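# Reorient the pinched spanner in the hand to match goal

## Task

The spanner starts dangling by the tip of its handle, pinched between the thumb and the index finger. Using this one hand alone (the arm's final link, the wrist camera and its bracket also count as the hand), rotate and shift the spanner until its orientation in the hand and the spot on the handle where it is gripped match the two goal pictures. It fails if the spanner contacts anything other than the hand or leaves the hand. To end, keep it motionless in a firm grip for a short while, palm pointing straight down, no hand motor showing "moving", and then declare it finished.

## Robot and tools

Robot: a single arm carrying a right-handed hand with six motors: little, ring, middle, index, thumb_bend and thumb_turn. Cameras: cam_high and cam_low (896x504) and cam_wrist (616x616), returned in that order.

Frames. Scene frame: origin on the table top beneath the arm base, +z up, +y to the left when facing along +x. Result poses are in this frame (end_effector_position in m, end_effector_quat_wxyz, velocities in m/s and rad/s). Hand point: a spot 0.05 m in front of the palm where the index pad meets the thumb tip during a pinch. Its own axes: +z runs along the outstretched fingers, +y points out of the palm (so a palm facing down means +y pointing toward the table), +x runs across the palm from the thumb side toward the little finger. Straight fingers extend 0.06 to 0.07 m past the point. A wrist bracket on the little-finger side sits 0.03 m beyond the point along +y and 0.11 m across; it can collide.

The row. Every arm or hand command is one row of 14 numbers, each in [-1, 1], in this order: dx, dy, dz, rx, ry, rz, little, ring, middle, index, thumb_bend, thumb_turn, force_limit, speed.
- dx..rz are an offset, not a pose: the target of the hand point relative to its pose in the latest result that reported it (or, before any such result, and for later calls in the same reply, relative to where the robot is when the action begins), expressed along the hand point's own axes. Scale: 1.0 equals 0.6 m or 180 degrees. rx, ry, rz form one rotation vector. Every row in a list is counted from that same reference pose, not chained. All zeros is not idle: it pulls the arm back to the reference pose.
- little, ring, middle, index: absolute targets, +1 straight/open, -1 curled into the palm. thumb_bend: +1 straight, -1 fully bent. thumb_turn: +1 alongside the palm, -1 in front of it facing the fingers. The existing pinch is roughly index -0.22, thumb_bend -0.75, thumb_turn -0.57.
- force_limit: closing stall load at the fingertip, scaled linearly from about 0 N at -1 to 10 N at +1 (15 N on both thumb motors); opening ignores it. speed: linear from near zero at -1 to full at +1 (a full finger stroke in 0.6 s). For gentle grips close at speed -0.9 or below, since fast fingers overshoot.
A motor starts only when its target changes by 0.01 or more; it then runs until it arrives or hits force_limit, and locks (holding at least 15 N). Repeating identical numbers keeps the grip. To squeeze harder, raise force_limit and send a target further closed than hand_measured; to loosen, send one more open.

Tools.
- execute_actions: {"actions": [...], "pictures": bool}. An empty list just reports state. One action {"rows": [[14 numbers], ...], "steps": n} runs up to 15 control steps of 1/30 s (default 15), one row per step, the final row repeated if rows run short; at most 15 rows. A wait {"steps": n} (up to 300) sends nothing and returns once n steps have passed since the previous result, reply time included. Only one item per call. Each step the commanded pose is clipped to within 100 mm and 16 degrees of the measured pose, and arm motion trails commands by about 0.17 s.
- move: {"target": row, "speed": m/s 0.002 to 0.5 (default 0.25; turning capped at twice that in rad/s), "stop_force": N 13 to 80, optional}. A straight path toward the offset pose, lasting 0.5 to 10 s; hand numbers are sent at its start. It does not avoid obstacles. stop_force halts the path when push against the motion rises by that much; it is unreliable on rotating moves and should be omitted when backing off a contact. The result adds a "move:" line: done, contact, held, off_target, moving or fault, plus limits (paced = pose clipped, held = some steps blocked) and the distance left to target.
- wait: {"seconds": 0 to 10}; lets time pass with nothing new sent.
- zoom_image: {"camera": one of the three names, "region": [x0, y0, x1, y1] pixels, at most 504x504}.
- show_instructions: no arguments; shows the goal reference images.
- finished_scene: {"scene": number of the current scene}; final, cannot be undone.

Result lines: pose and velocities; "Wrist force" / "Wrist torque" [x y z] on the hand's axes (noisy, offset up to about 5.5 N, saturating near 100 N; "no reading" is fine); hand_measured, hand_stopped_by (moving, target, force, stalled, fault), hand_load_n (positive when pushed open), hand_force_limit, hand_speed, each in motor order. A lost grip shows as loads falling toward 0. "pose unreachable" and HELD mean the clearance check altered or withheld commands. "Hand target" is where the controller currently drives the hand point. MOTOR HOT warns of heating; OVER-TEMPERATURE FAULT applies the brakes.

Order of work: look, compare with show_instructions pictures, make small finger and wrist changes (e.g. gravity-assisted regrasps, small rotations), check loads after each, then turn the palm straight down, let motors settle, confirm firm loads, and call finished_scene.

Avoid: letting the spanner touch the table or anything else, or dropping it; fast or deep contacts, which can trigger a fault stop (150 N external force or a joint torque limit pauses the arm 10 s); knocking anything off the table; long heavy holds that overheat motors.

Each tool is called after "Emit:" as name([rows], argument=value, ...), one row to a line, values as JSON.

Reference images:

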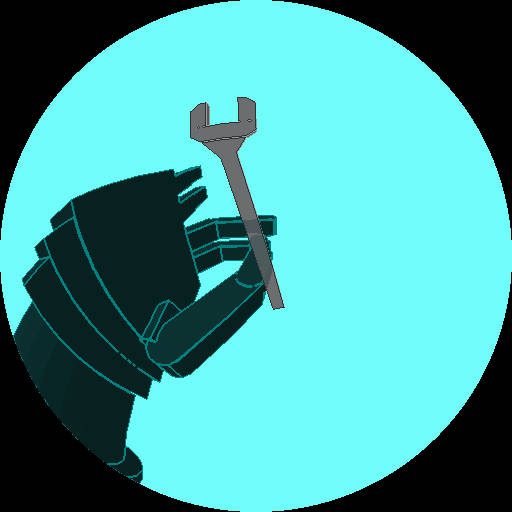

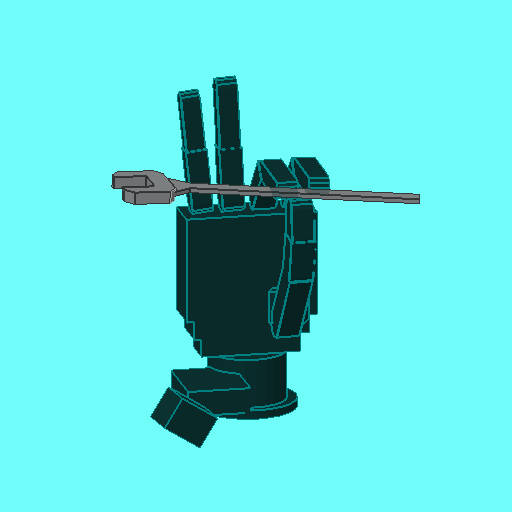

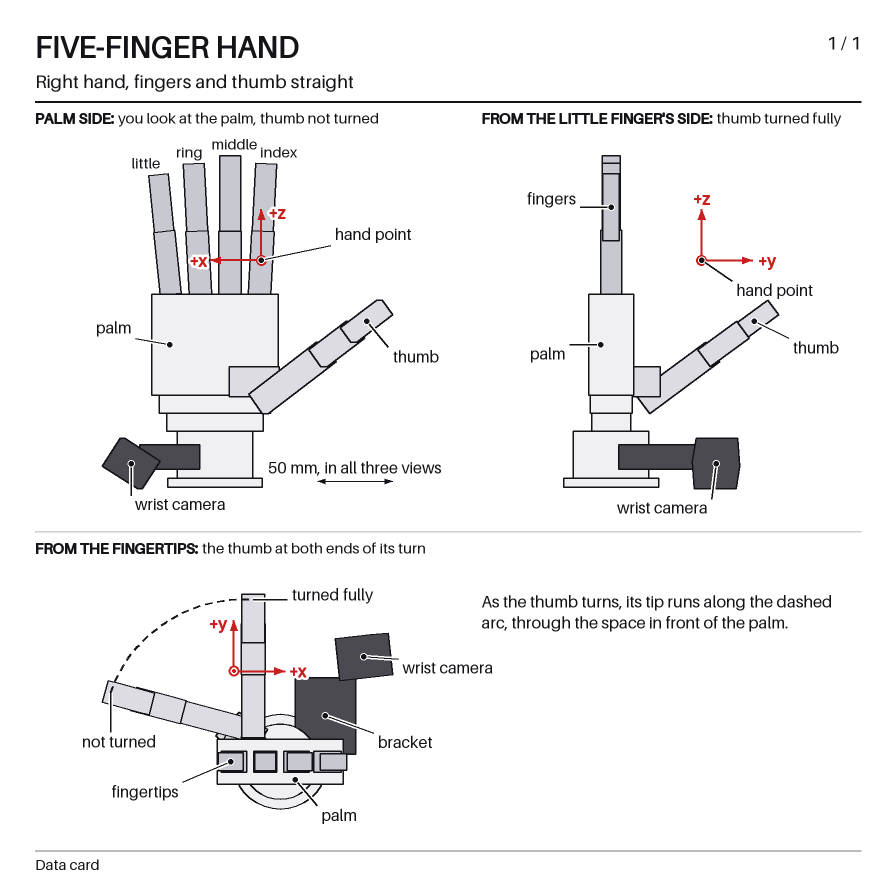

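## Session

I'll start by looking at the current state.

Emit:
execute_actions(actions=[])

Scene clock: 0.00 s of 6000.00 s.
end_effector_position=(+0.7079, -0.0586, +0.3432) hand_measured=(+1.000, +1.000, +1.000, -0.180, -0.750, -0.570) hand_load_n=(+0.0, +0.0, +0.0, +6.5, +1.0, +0.0) hand_stopped_by=(target, target, target, target, target, target) hand_force_limit=0.00 hand_speed=-0.80 end_effector_quat_wxyz=(+0.451, -0.453, +0.540, -0.548) end_effector_velocity=(+0.000, -0.001, -0.002) end_effector_angular_velocity=(+0.002, +0.002, -0.001)
Joint positions: [-0.527 -1.265  2.44  -4.33  -1.265 -0.014]
Joint velocities: [-0.001  0.003  0.    -0.    -0.     0.   ]
Wrist force (N, on the end effector, along its own x y z axes, offset not removed): no reading
Wrist torque (N m, same axes, about the end effector's origin, offset not removed): no reading
Hand target: +0.708, -0.059, +0.343; +0.451, -0.453, +0.540, -0.548

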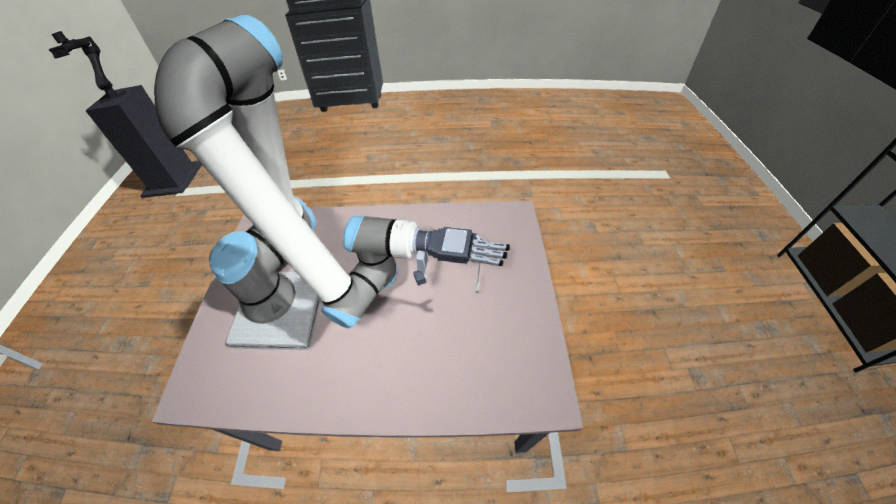

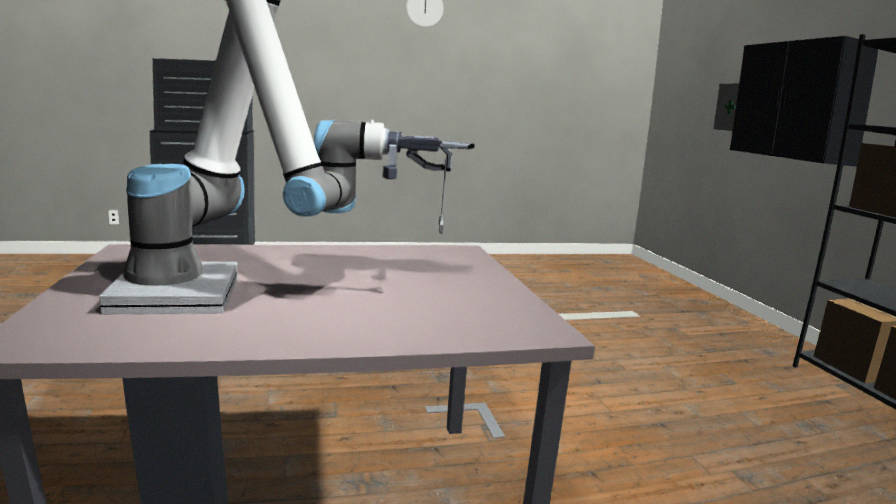

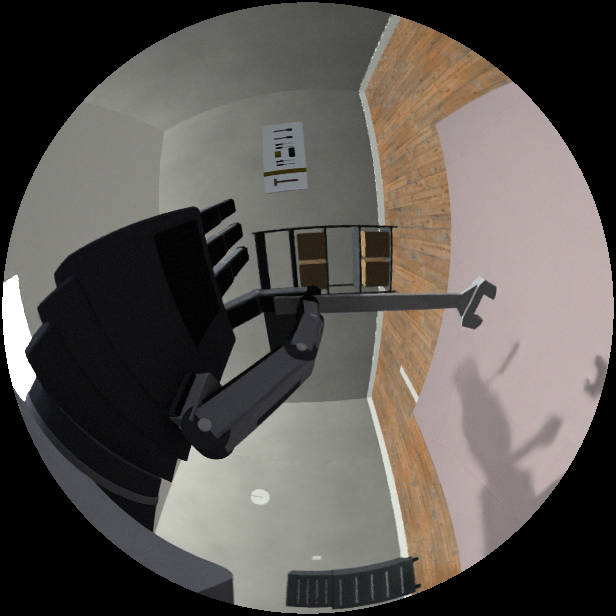

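Emit:
zoom_image(camera="cam_wrist", region=[180, 180, 520, 420])

Emit:
zoom_image(camera="cam_low", region=[370, 110, 510, 250])

Region (180, 180, 520, 420) of cam_wrist's 616x616 image, scaled by 1.482, with more detail than that image has; it fills the top 356 rows of this view, and the rest is white.

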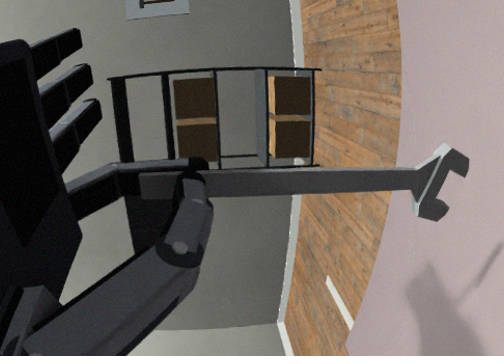

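Region (370, 110, 510, 250) of cam_low's 896x504 image, scaled by 3.600, with more detail than that image has.

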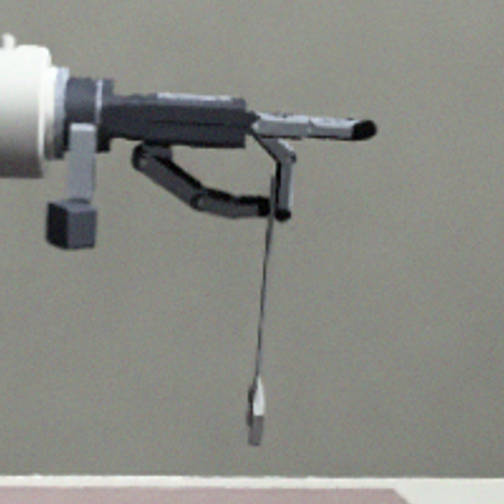

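Emit:
move(target=[0, 0, 0, 0, 0, 0.2, 1, 1, 1, -0.18, -0.75, -0.57, 0.0, -0.8], speed=0.2)

Scene clock: 122.00 s of 6000.00 s.
end_effector_position=(+0.7079, -0.0586, +0.3432) hand_measured=(+1.000, +1.000, +1.000, -0.180, -0.748, -0.570) hand_load_n=(+0.0, +0.0, +0.0, +6.5, +1.5, -1.0) hand_stopped_by=(target, target, target, target, target, target) hand_force_limit=0.00 hand_speed=-0.80 end_effector_quat_wxyz=(+0.598, -0.264, +0.653, -0.382) end_effector_velocity=(-0.000, +0.000, +0.000) end_effector_angular_velocity=(+0.004, -0.002, +0.000)
Joint positions: [-0.597 -1.198  2.449 -4.406 -1.196  0.615]
Joint velocities: [-0.     0.001  0.    -0.002  0.     0.005]
Wrist force (N, on the end effector, along its own x y z axes, offset not removed): [0.3 -0.6 2.6]
Wrist torque (N m, same axes, about the end effector's origin, offset not removed): [-0.21 0.49 -0.27]
Hand target: +0.708, -0.059, +0.343; +0.598, -0.264, +0.653, -0.381
Off the commanded pose: 0.000 m, 0 deg.
After step 90, 117.00 s passed at rest.
move: done

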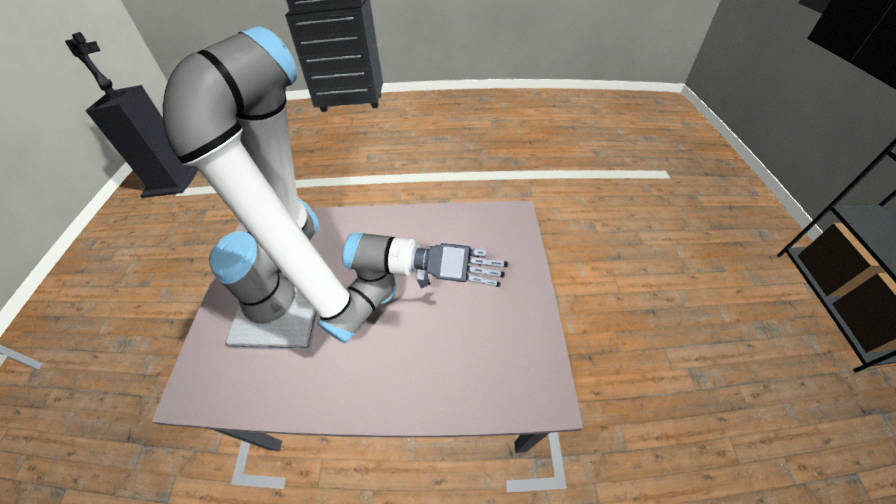

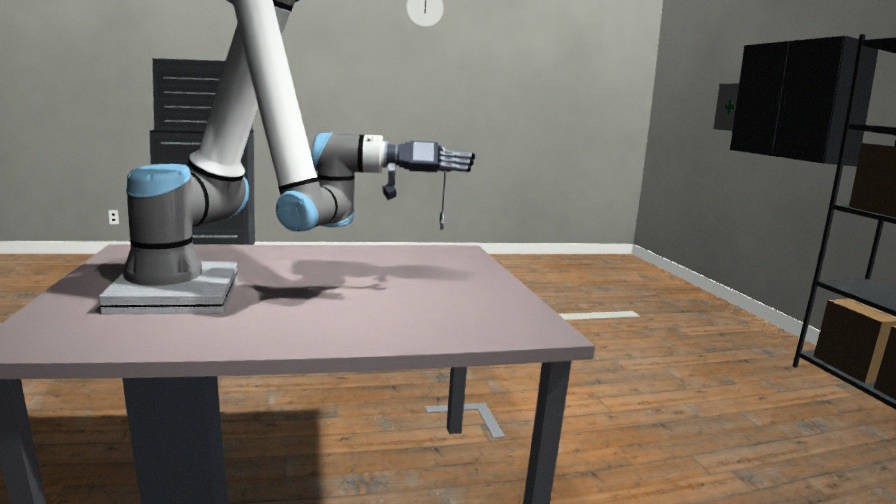

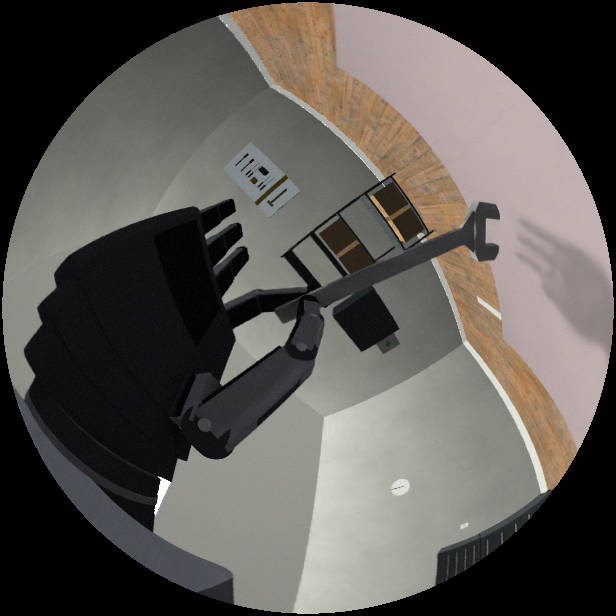

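Emit:
move(target=[0, 0, 0, 0, 0, 0.22, 1, 1, 1, -0.18, -0.75, -0.57, 0.0, -0.8], speed=0.2)

Scene clock: 129.60 s of 6000.00 s.
end_effector_position=(+0.7078, -0.0586, +0.3432) hand_measured=(+1.000, +1.000, +1.000, -0.180, -0.748, -0.570) hand_load_n=(+0.0, +0.0, +0.0, +6.5, +1.0, -1.0) hand_stopped_by=(target, target, target, target, target, target) hand_force_limit=0.00 hand_speed=-0.80 end_effector_quat_wxyz=(+0.692, -0.027, +0.704, -0.157) end_effector_velocity=(+0.000, +0.001, -0.000) end_effector_angular_velocity=(+0.008, -0.001, +0.002)
Joint positions: [-0.612 -1.086  2.449 -4.519 -1.181  1.306]
Joint velocities: [ 0.002  0.002 -0.    -0.002 -0.     0.008]
Wrist force (N, on the end effector, along its own x y z axes, offset not removed): [-0.3 0.2 -2.1]
Wrist torque (N m, same axes, about the end effector's origin, offset not removed): [0.36 0.70 -0.16]
Hand target: +0.708, -0.059, +0.343; +0.692, -0.027, +0.704, -0.156
Off the commanded pose: 0.000 m, 0 deg.
After step 90, 2.43 s passed at rest.
move: done

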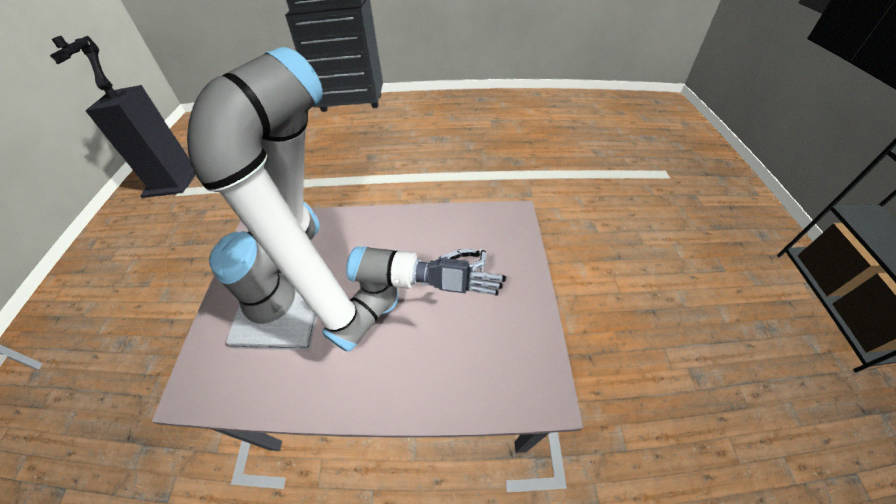

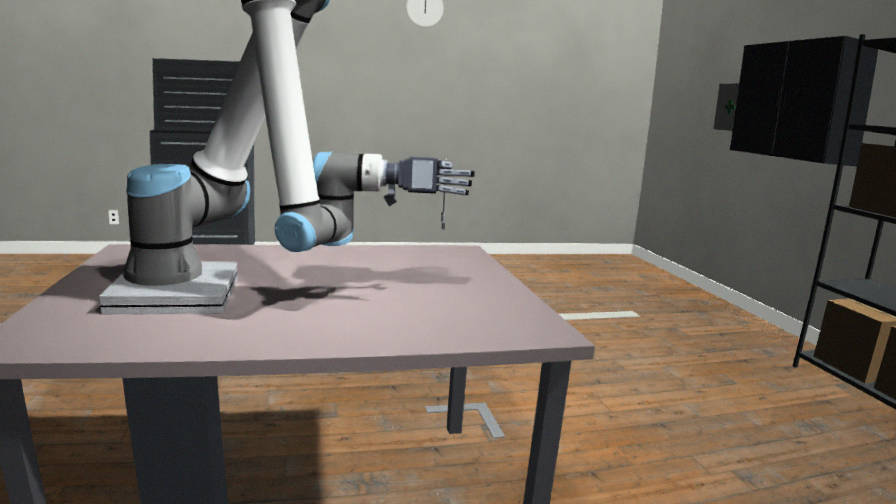

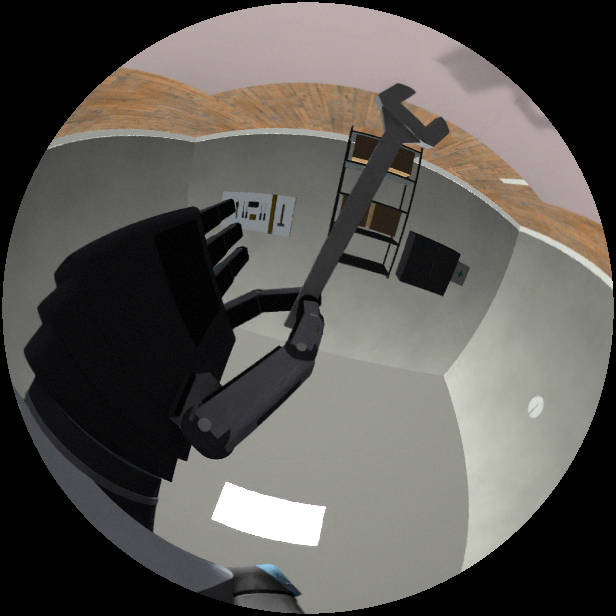

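Emit:
move(target=[-0.16, -0.04, 0, 0, 0, 0.17, 1, 1, 1, -0.18, -0.75, -0.57, 0.0, -0.8], speed=0.15)

Scene clock: 147.07 s of 6000.00 s.
end_effector_position=(+0.7076, -0.0569, +0.4420) hand_measured=(+1.000, +1.000, +1.000, -0.180, -0.750, -0.570) hand_load_n=(+0.0, +0.0, +0.0, +6.5, +0.5, -1.0) hand_stopped_by=(target, target, target, target, target, target) hand_force_limit=0.00 hand_speed=-0.80 end_effector_quat_wxyz=(+0.709, +0.159, +0.686, +0.031) end_effector_velocity=(+0.000, +0.001, +0.001) end_effector_angular_velocity=(+0.007, -0.001, +0.001)
Joint positions: [-0.569 -1.25   2.444 -4.35  -1.224  1.839]
Joint velocities: [ 0.002 -0.002 -0.     0.003 -0.001  0.007]
Wrist force (N, on the end effector, along its own x y z axes, offset not removed): [-2.2 -0.7 1.3]
Wrist torque (N m, same axes, about the end effector's origin, offset not removed): [0.12 0.79 -0.41]
Hand target: +0.708, -0.057, +0.442; +0.709, +0.160, +0.686, +0.032
Off the commanded pose: 0.000 m, 0 deg.
After step 90, 12.30 s passed at rest.
move: done

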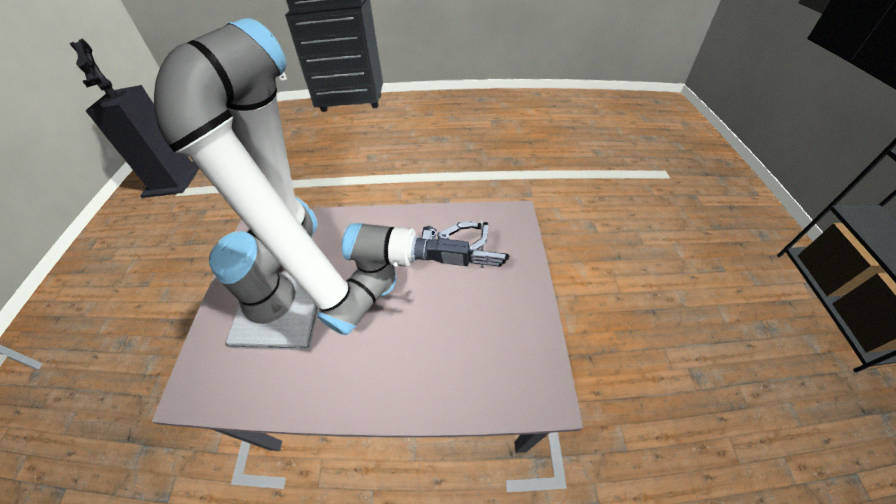

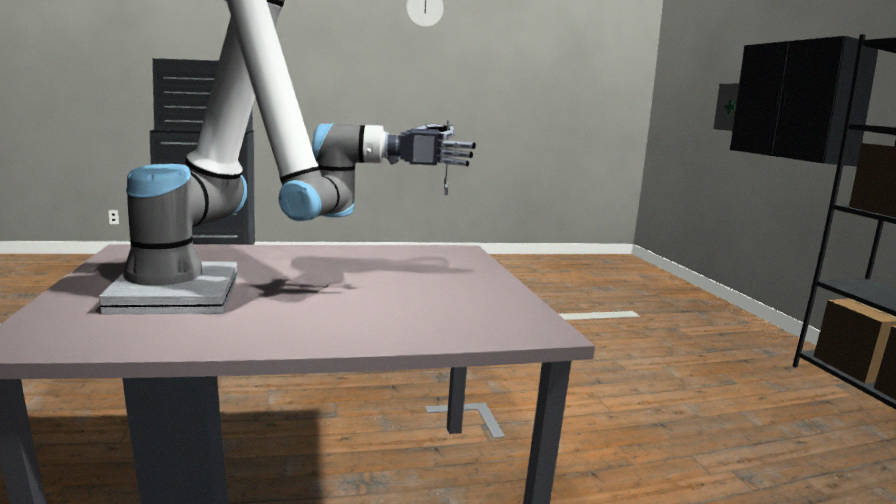

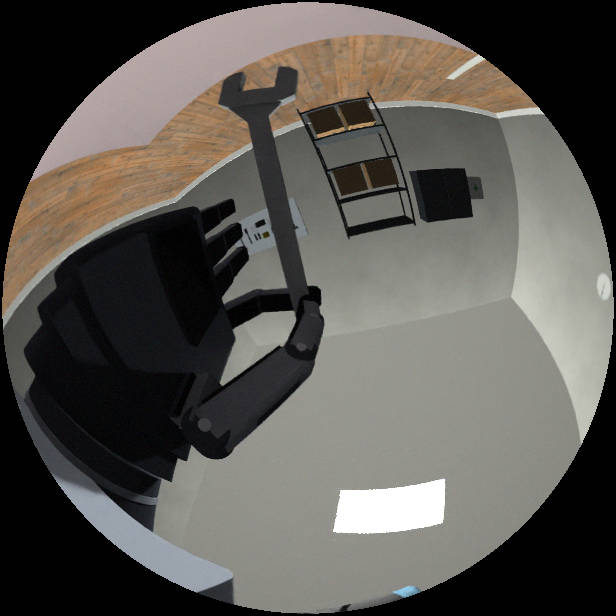

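Emit:
zoom_image(camera="cam_wrist", region=[180, 50, 420, 400])

Emit:
zoom_image(camera="cam_high", region=[400, 190, 540, 290])

Region (180, 50, 420, 400) of cam_wrist's 616x616 image, scaled by 1.440, with more detail than that image has; it fills the left 346 columns of this view, and the rest is white.

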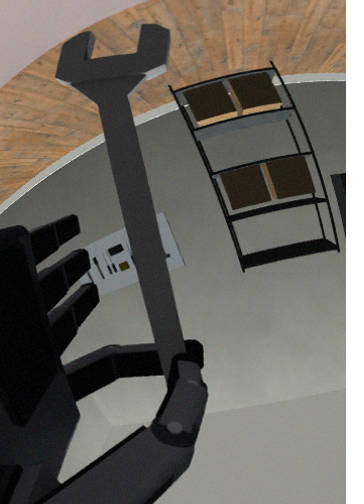

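Region (400, 190, 540, 290) of cam_high's 896x504 image, scaled by 3.600, with more detail than that image has; it fills the top 360 rows of this view, and the rest is white.

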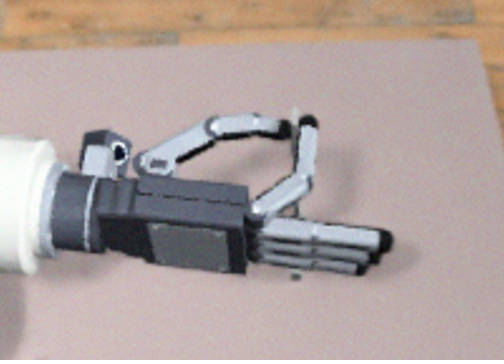

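Emit:
execute_actions([
  {"rows": [[0,0,0,0,0,0, 0.1, 0.1, 0.1, -0.18, -0.75, -0.57, -0.8, 0.2]], "steps": 15},
])

Scene clock: 267.57 s of 6000.00 s.
end_effector_position=(+0.7076, -0.0569, +0.4420) hand_measured=(+0.206, +0.206, +0.206, -0.180, -0.750, -0.570) hand_load_n=(+0.0, +0.0, +0.0, +6.5, +0.5, -1.0) hand_stopped_by=(moving, moving, moving, target, target, target) hand_force_limit=-0.80 hand_speed=0.20 end_effector_quat_wxyz=(+0.709, +0.159, +0.686, +0.031) end_effector_velocity=(-0.000, -0.001, +0.000) end_effector_angular_velocity=(-0.001, -0.000, -0.001)
Joint positions: [-0.569 -1.25   2.444 -4.35  -1.224  1.839]
Joint velocities: [-0.001 -0.    -0.    -0.     0.    -0.   ]
Wrist force (N, on the end effector, along its own x y z axes, offset not removed): [-1.2 -6.0 -4.2]
Wrist torque (N m, same axes, about the end effector's origin, offset not removed): [-0.27 0.73 -0.42]
Hand target: +0.708, -0.057, +0.442; +0.709, +0.159, +0.686, +0.031
Off the commanded pose: 0.000 m, 0 deg.
Steps of this call (steps 1 to 90: nothing new was sent; then 117.00 s passed at rest; steps 91 to 105: all 15 steps of this action). Readings (end_effector_position | what the end effector reports):
91: (+0.7076, -0.0569, +0.4421) | hand_measured=(+1.000, +1.000, +1.000, -0.180, -0.750, -0.570) hand_load_n=(+0.0, +0.0, +0.0, +6.5, +0.5, -1.0) hand_stopped_by=(moving, moving, moving, target, target, target) hand_force_limit=-0.80 hand_speed=0.20
92: (+0.7076, -0.0569, +0.4421) | hand_measured=(+1.000, +1.000, +1.000, -0.180, -0.750, -0.570) hand_load_n=(+0.0, +0.0, +0.0, +6.5, +0.5, -1.0) hand_stopped_by=(moving, moving, moving, target, target, target) hand_force_limit=-0.80 hand_speed=0.20
94: (+0.7076, -0.0569, +0.4421) | hand_measured=(+0.940, +0.940, +0.940, -0.180, -0.750, -0.570) hand_load_n=(+0.0, +0.0, +0.0, +6.5, +0.5, -1.0) hand_stopped_by=(moving, moving, moving, target, target, target) hand_force_limit=-0.80 hand_speed=0.20
98: (+0.7076, -0.0569, +0.4420) | hand_measured=(+0.674, +0.674, +0.674, -0.180, -0.750, -0.570) hand_load_n=(+0.0, +0.0, +0.0, +6.5, +0.5, -1.0) hand_stopped_by=(moving, moving, moving, target, target, target) hand_force_limit=-0.80 hand_speed=0.20
105: the state above

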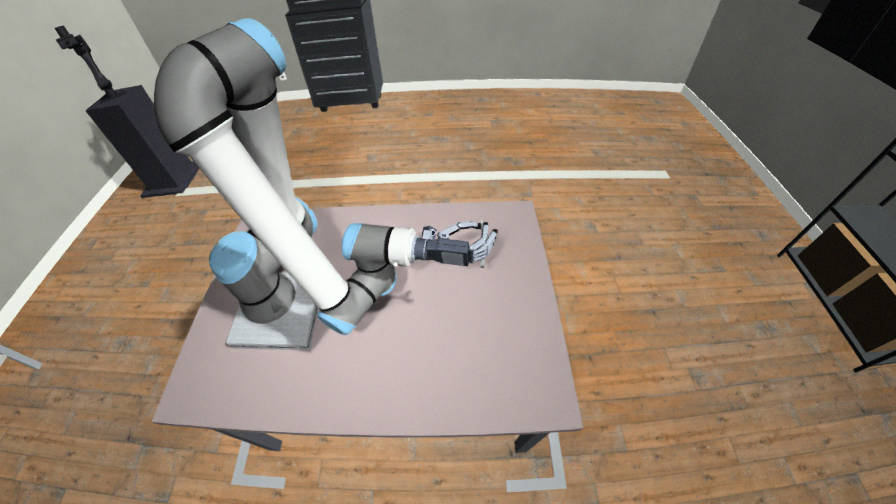

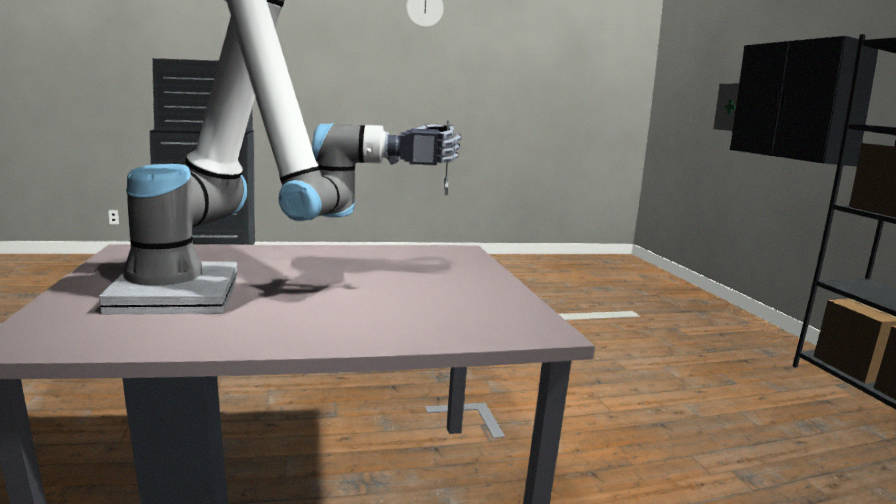

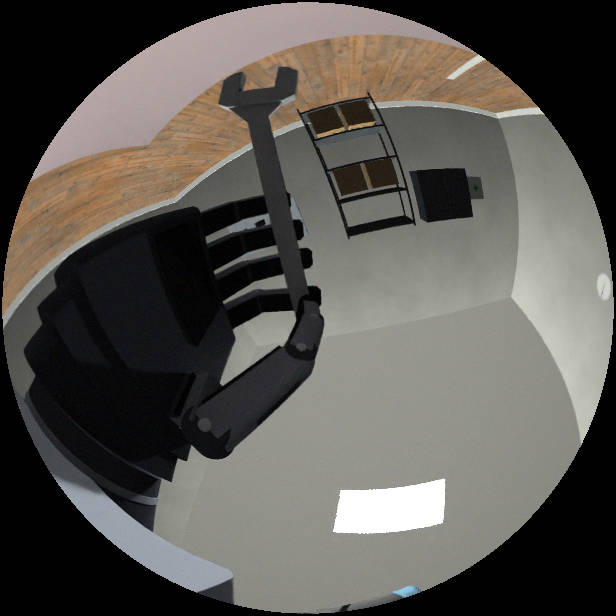

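Emit:
move(target=[0,0,0,0,0,0, -0.2, -0.2, -0.2, -0.18, -0.75, -0.57, -0.92, -0.9])

Scene clock: 285.73 s of 6000.00 s.
end_effector_position=(+0.7076, -0.0569, +0.4420) hand_measured=(-0.154, -0.160, -0.172, -0.180, -0.750, -0.570) hand_load_n=(+0.0, +0.0, +1.5, +7.0, +1.0, -0.5) hand_stopped_by=(force, force, force, target, target, target) hand_force_limit=-0.92 hand_speed=-0.90 end_effector_quat_wxyz=(+0.709, +0.159, +0.686, +0.031) end_effector_velocity=(-0.000, +0.000, +0.001) end_effector_angular_velocity=(-0.000, -0.001, +0.000)
Joint positions: [-0.569 -1.25   2.444 -4.35  -1.224  1.839]
Joint velocities: [ 0.    -0.001 -0.    -0.    -0.     0.   ]
Wrist force (N, on the end effector, along its own x y z axes, offset not removed): [1.0 -2.0 4.5]
Wrist torque (N m, same axes, about the end effector's origin, offset not removed): [-0.38 0.26 -0.13]
Hand target: +0.708, -0.057, +0.442; +0.709, +0.159, +0.686, +0.031
Off the commanded pose: 0.000 m, 0 deg.
After step 90, 13.27 s passed at rest.
move: done

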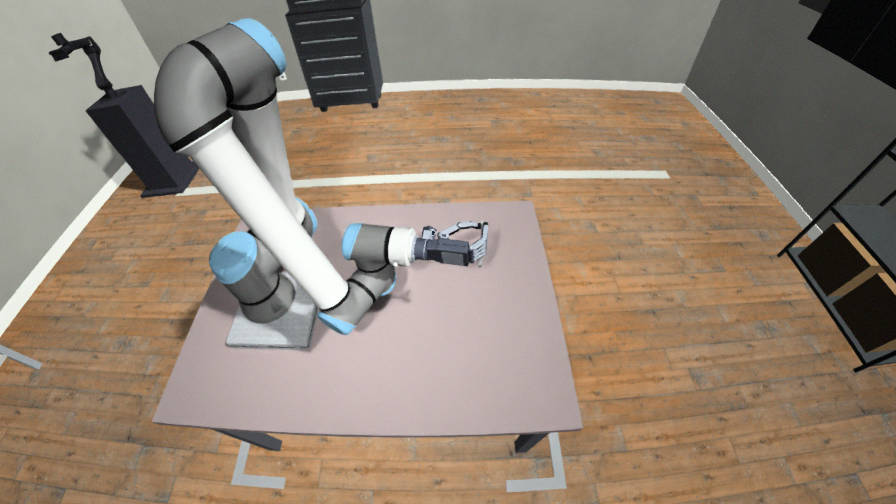

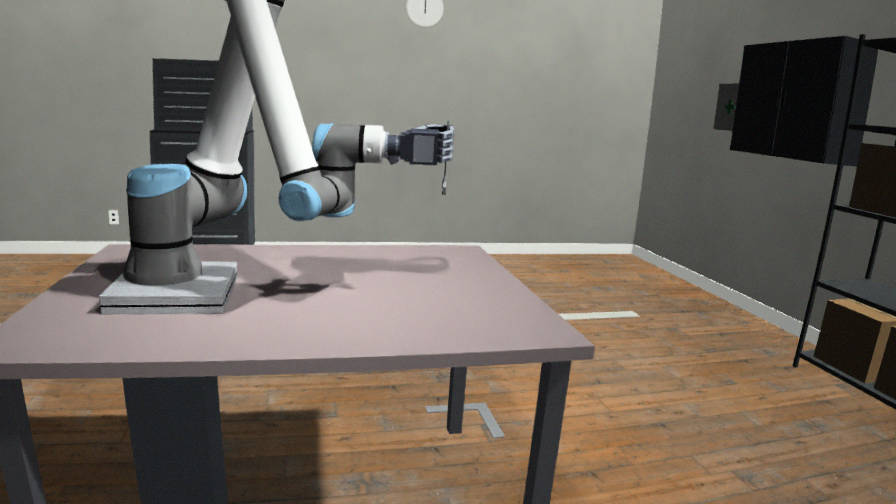

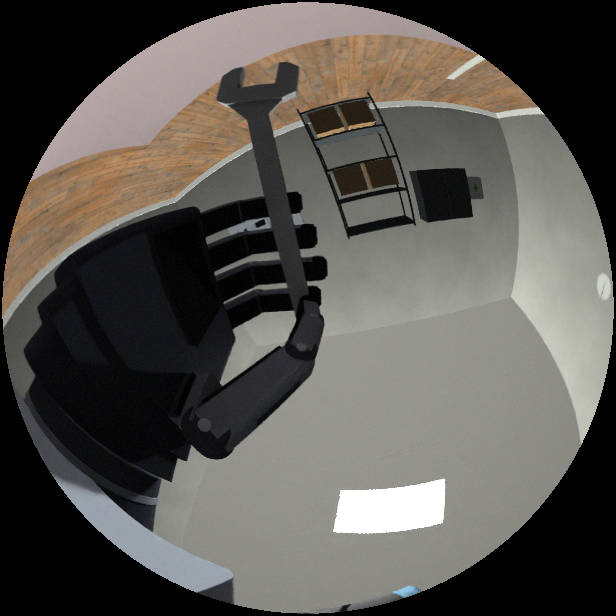

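Emit:
move(target=[0,0,0,0.1395,0.48,0, -0.2, -0.2, -0.2, -0.18, -0.75, -0.57, -0.92, -0.9], speed=0.3)

Scene clock: 344.67 s of 6000.00 s.
end_effector_position=(+0.7082, -0.0573, +0.4417) hand_measured=(-0.154, -0.160, -0.172, -0.180, -0.750, -0.570) hand_load_n=(+0.0, +1.0, +2.0, +6.5, +1.0, -0.5) hand_stopped_by=(force, force, force, target, target, target) hand_force_limit=-0.92 hand_speed=-0.90 end_effector_quat_wxyz=(+0.004, +0.232, +0.973, -0.005) end_effector_velocity=(+0.000, -0.000, -0.000) end_effector_angular_velocity=(+0.002, +0.006, -0.001)
Joint positions: [-0.441 -1.645  1.87  -1.814 -1.586  1.636]
Joint velocities: [ 0.001  0.003 -0.004  0.007 -0.001  0.001]
Wrist force (N, on the end effector, along its own x y z axes, offset not removed): [-2.7 -1.9 3.4]
Wrist torque (N m, same axes, about the end effector's origin, offset not removed): [-0.08 0.64 -0.43]
Hand target: +0.708, -0.057, +0.442; +0.004, +0.232, +0.973, -0.005
Off the commanded pose: 0.001 m, 0 deg.
After step 90, 52.80 s passed at rest.
move: done

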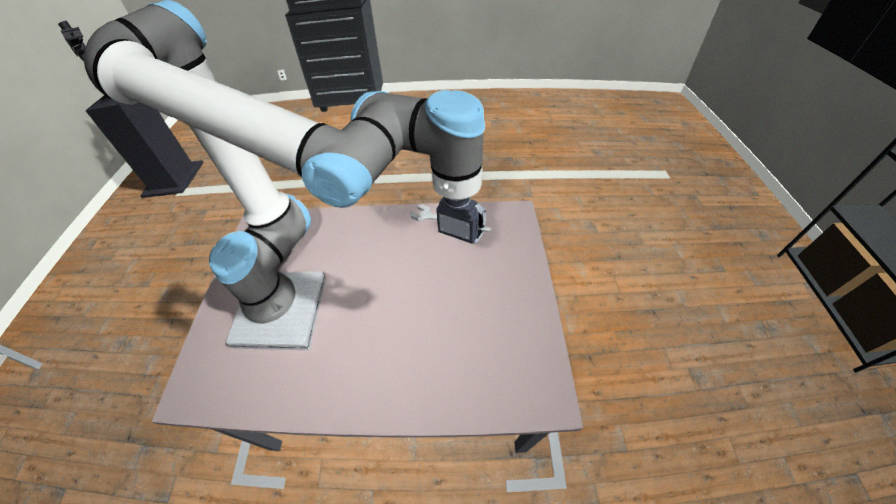

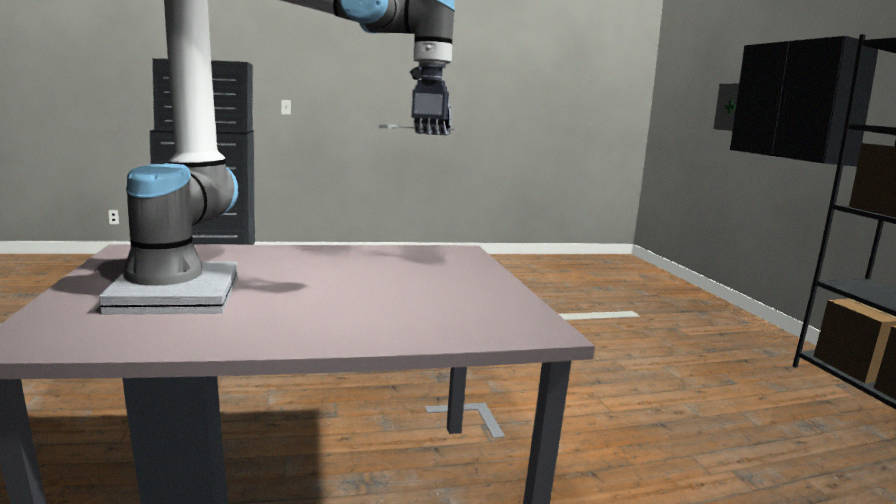

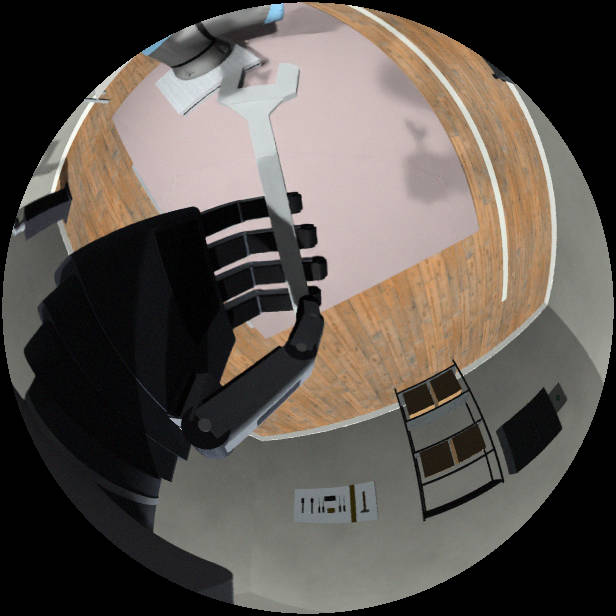

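Emit:
move(target=[0,0,0,0,0,-0.9, -0.2, -0.2, -0.2, -0.18, -0.75, -0.57, -0.92, -0.9], speed=0.4)

Scene clock: 371.07 s of 6000.00 s.
end_effector_position=(+0.7082, -0.0572, +0.4416) hand_measured=(-0.154, -0.160, -0.172, -0.180, -0.750, -0.570) hand_load_n=(+0.0, +1.0, +2.0, +6.5, +1.0, -0.5) hand_stopped_by=(force, force, force, target, target, target) hand_force_limit=-0.92 hand_speed=-0.90 end_effector_quat_wxyz=(+0.004, +0.924, -0.382, +0.005) end_effector_velocity=(-0.000, -0.000, +0.000) end_effector_angular_velocity=(+0.000, -0.001, +0.007)
Joint positions: [-0.301 -1.455  1.675 -1.807 -1.589 -1.051]
Joint velocities: [-0.    -0.001  0.001 -0.     0.    -0.007]
Wrist force (N, on the end effector, along its own x y z axes, offset not removed): [-0.4 -1.6 4.0]
Wrist torque (N m, same axes, about the end effector's origin, offset not removed): [-0.34 0.28 -0.41]
Hand target: +0.708, -0.057, +0.442; +0.004, +0.924, -0.381, +0.005
Off the commanded pose: 0.000 m, 0 deg.
After step 90, 19.37 s passed at rest.
move: done

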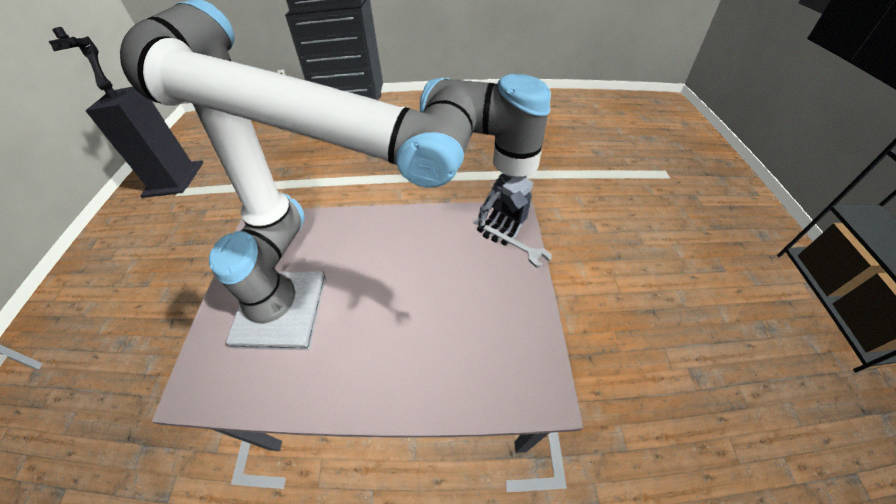

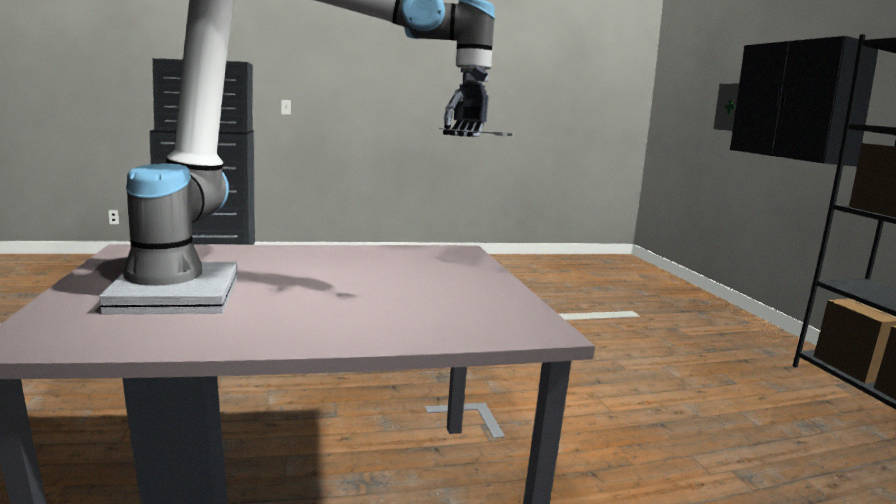

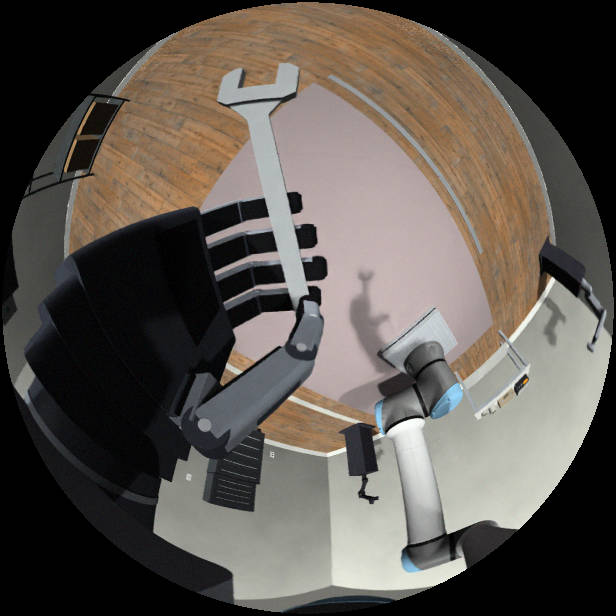

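Emit:
zoom_image(camera="cam_high", region=[450, 170, 570, 280])

Emit:
zoom_image(camera="cam_low", region=[420, 60, 530, 160])

Emit:
zoom_image(camera="cam_wrist", region=[200, 170, 380, 370])

Region (450, 170, 570, 280) of cam_high's 896x504 image, scaled by 4.200, with more detail than that image has; it fills the top 462 rows of this view, and the rest is white.

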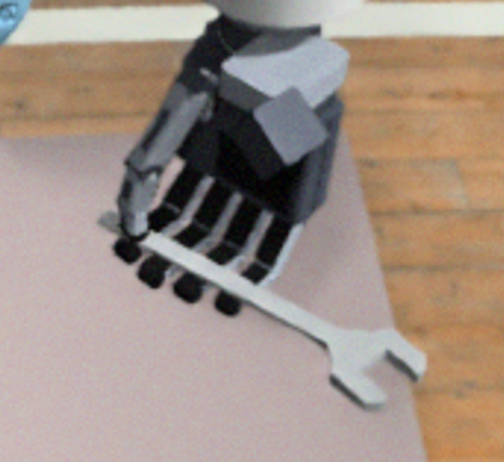

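Region (420, 60, 530, 160) of cam_low's 896x504 image, scaled by 4.582, with more detail than that image has; it fills the top 458 rows of this view, and the rest is white.

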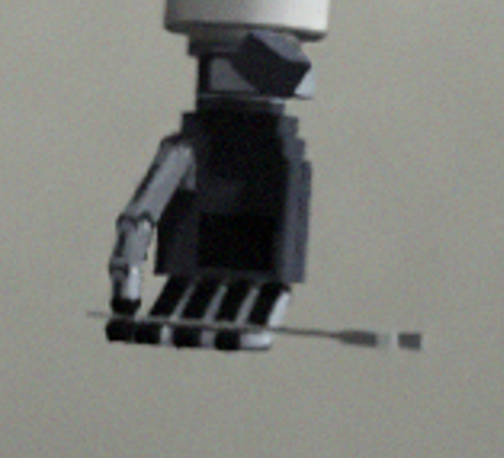

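Region (200, 170, 380, 370) of cam_wrist's 616x616 image, scaled by 2.520, with more detail than that image has; it fills the left 454 columns of this view, and the rest is white.

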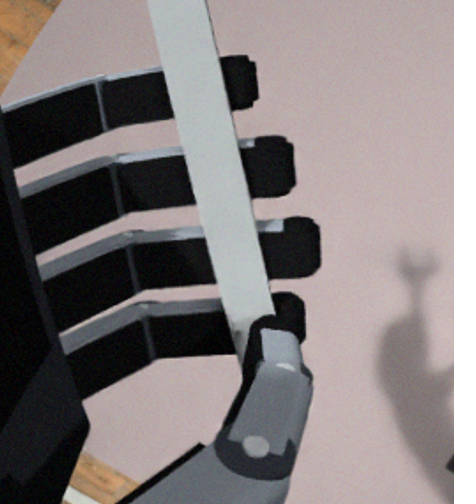

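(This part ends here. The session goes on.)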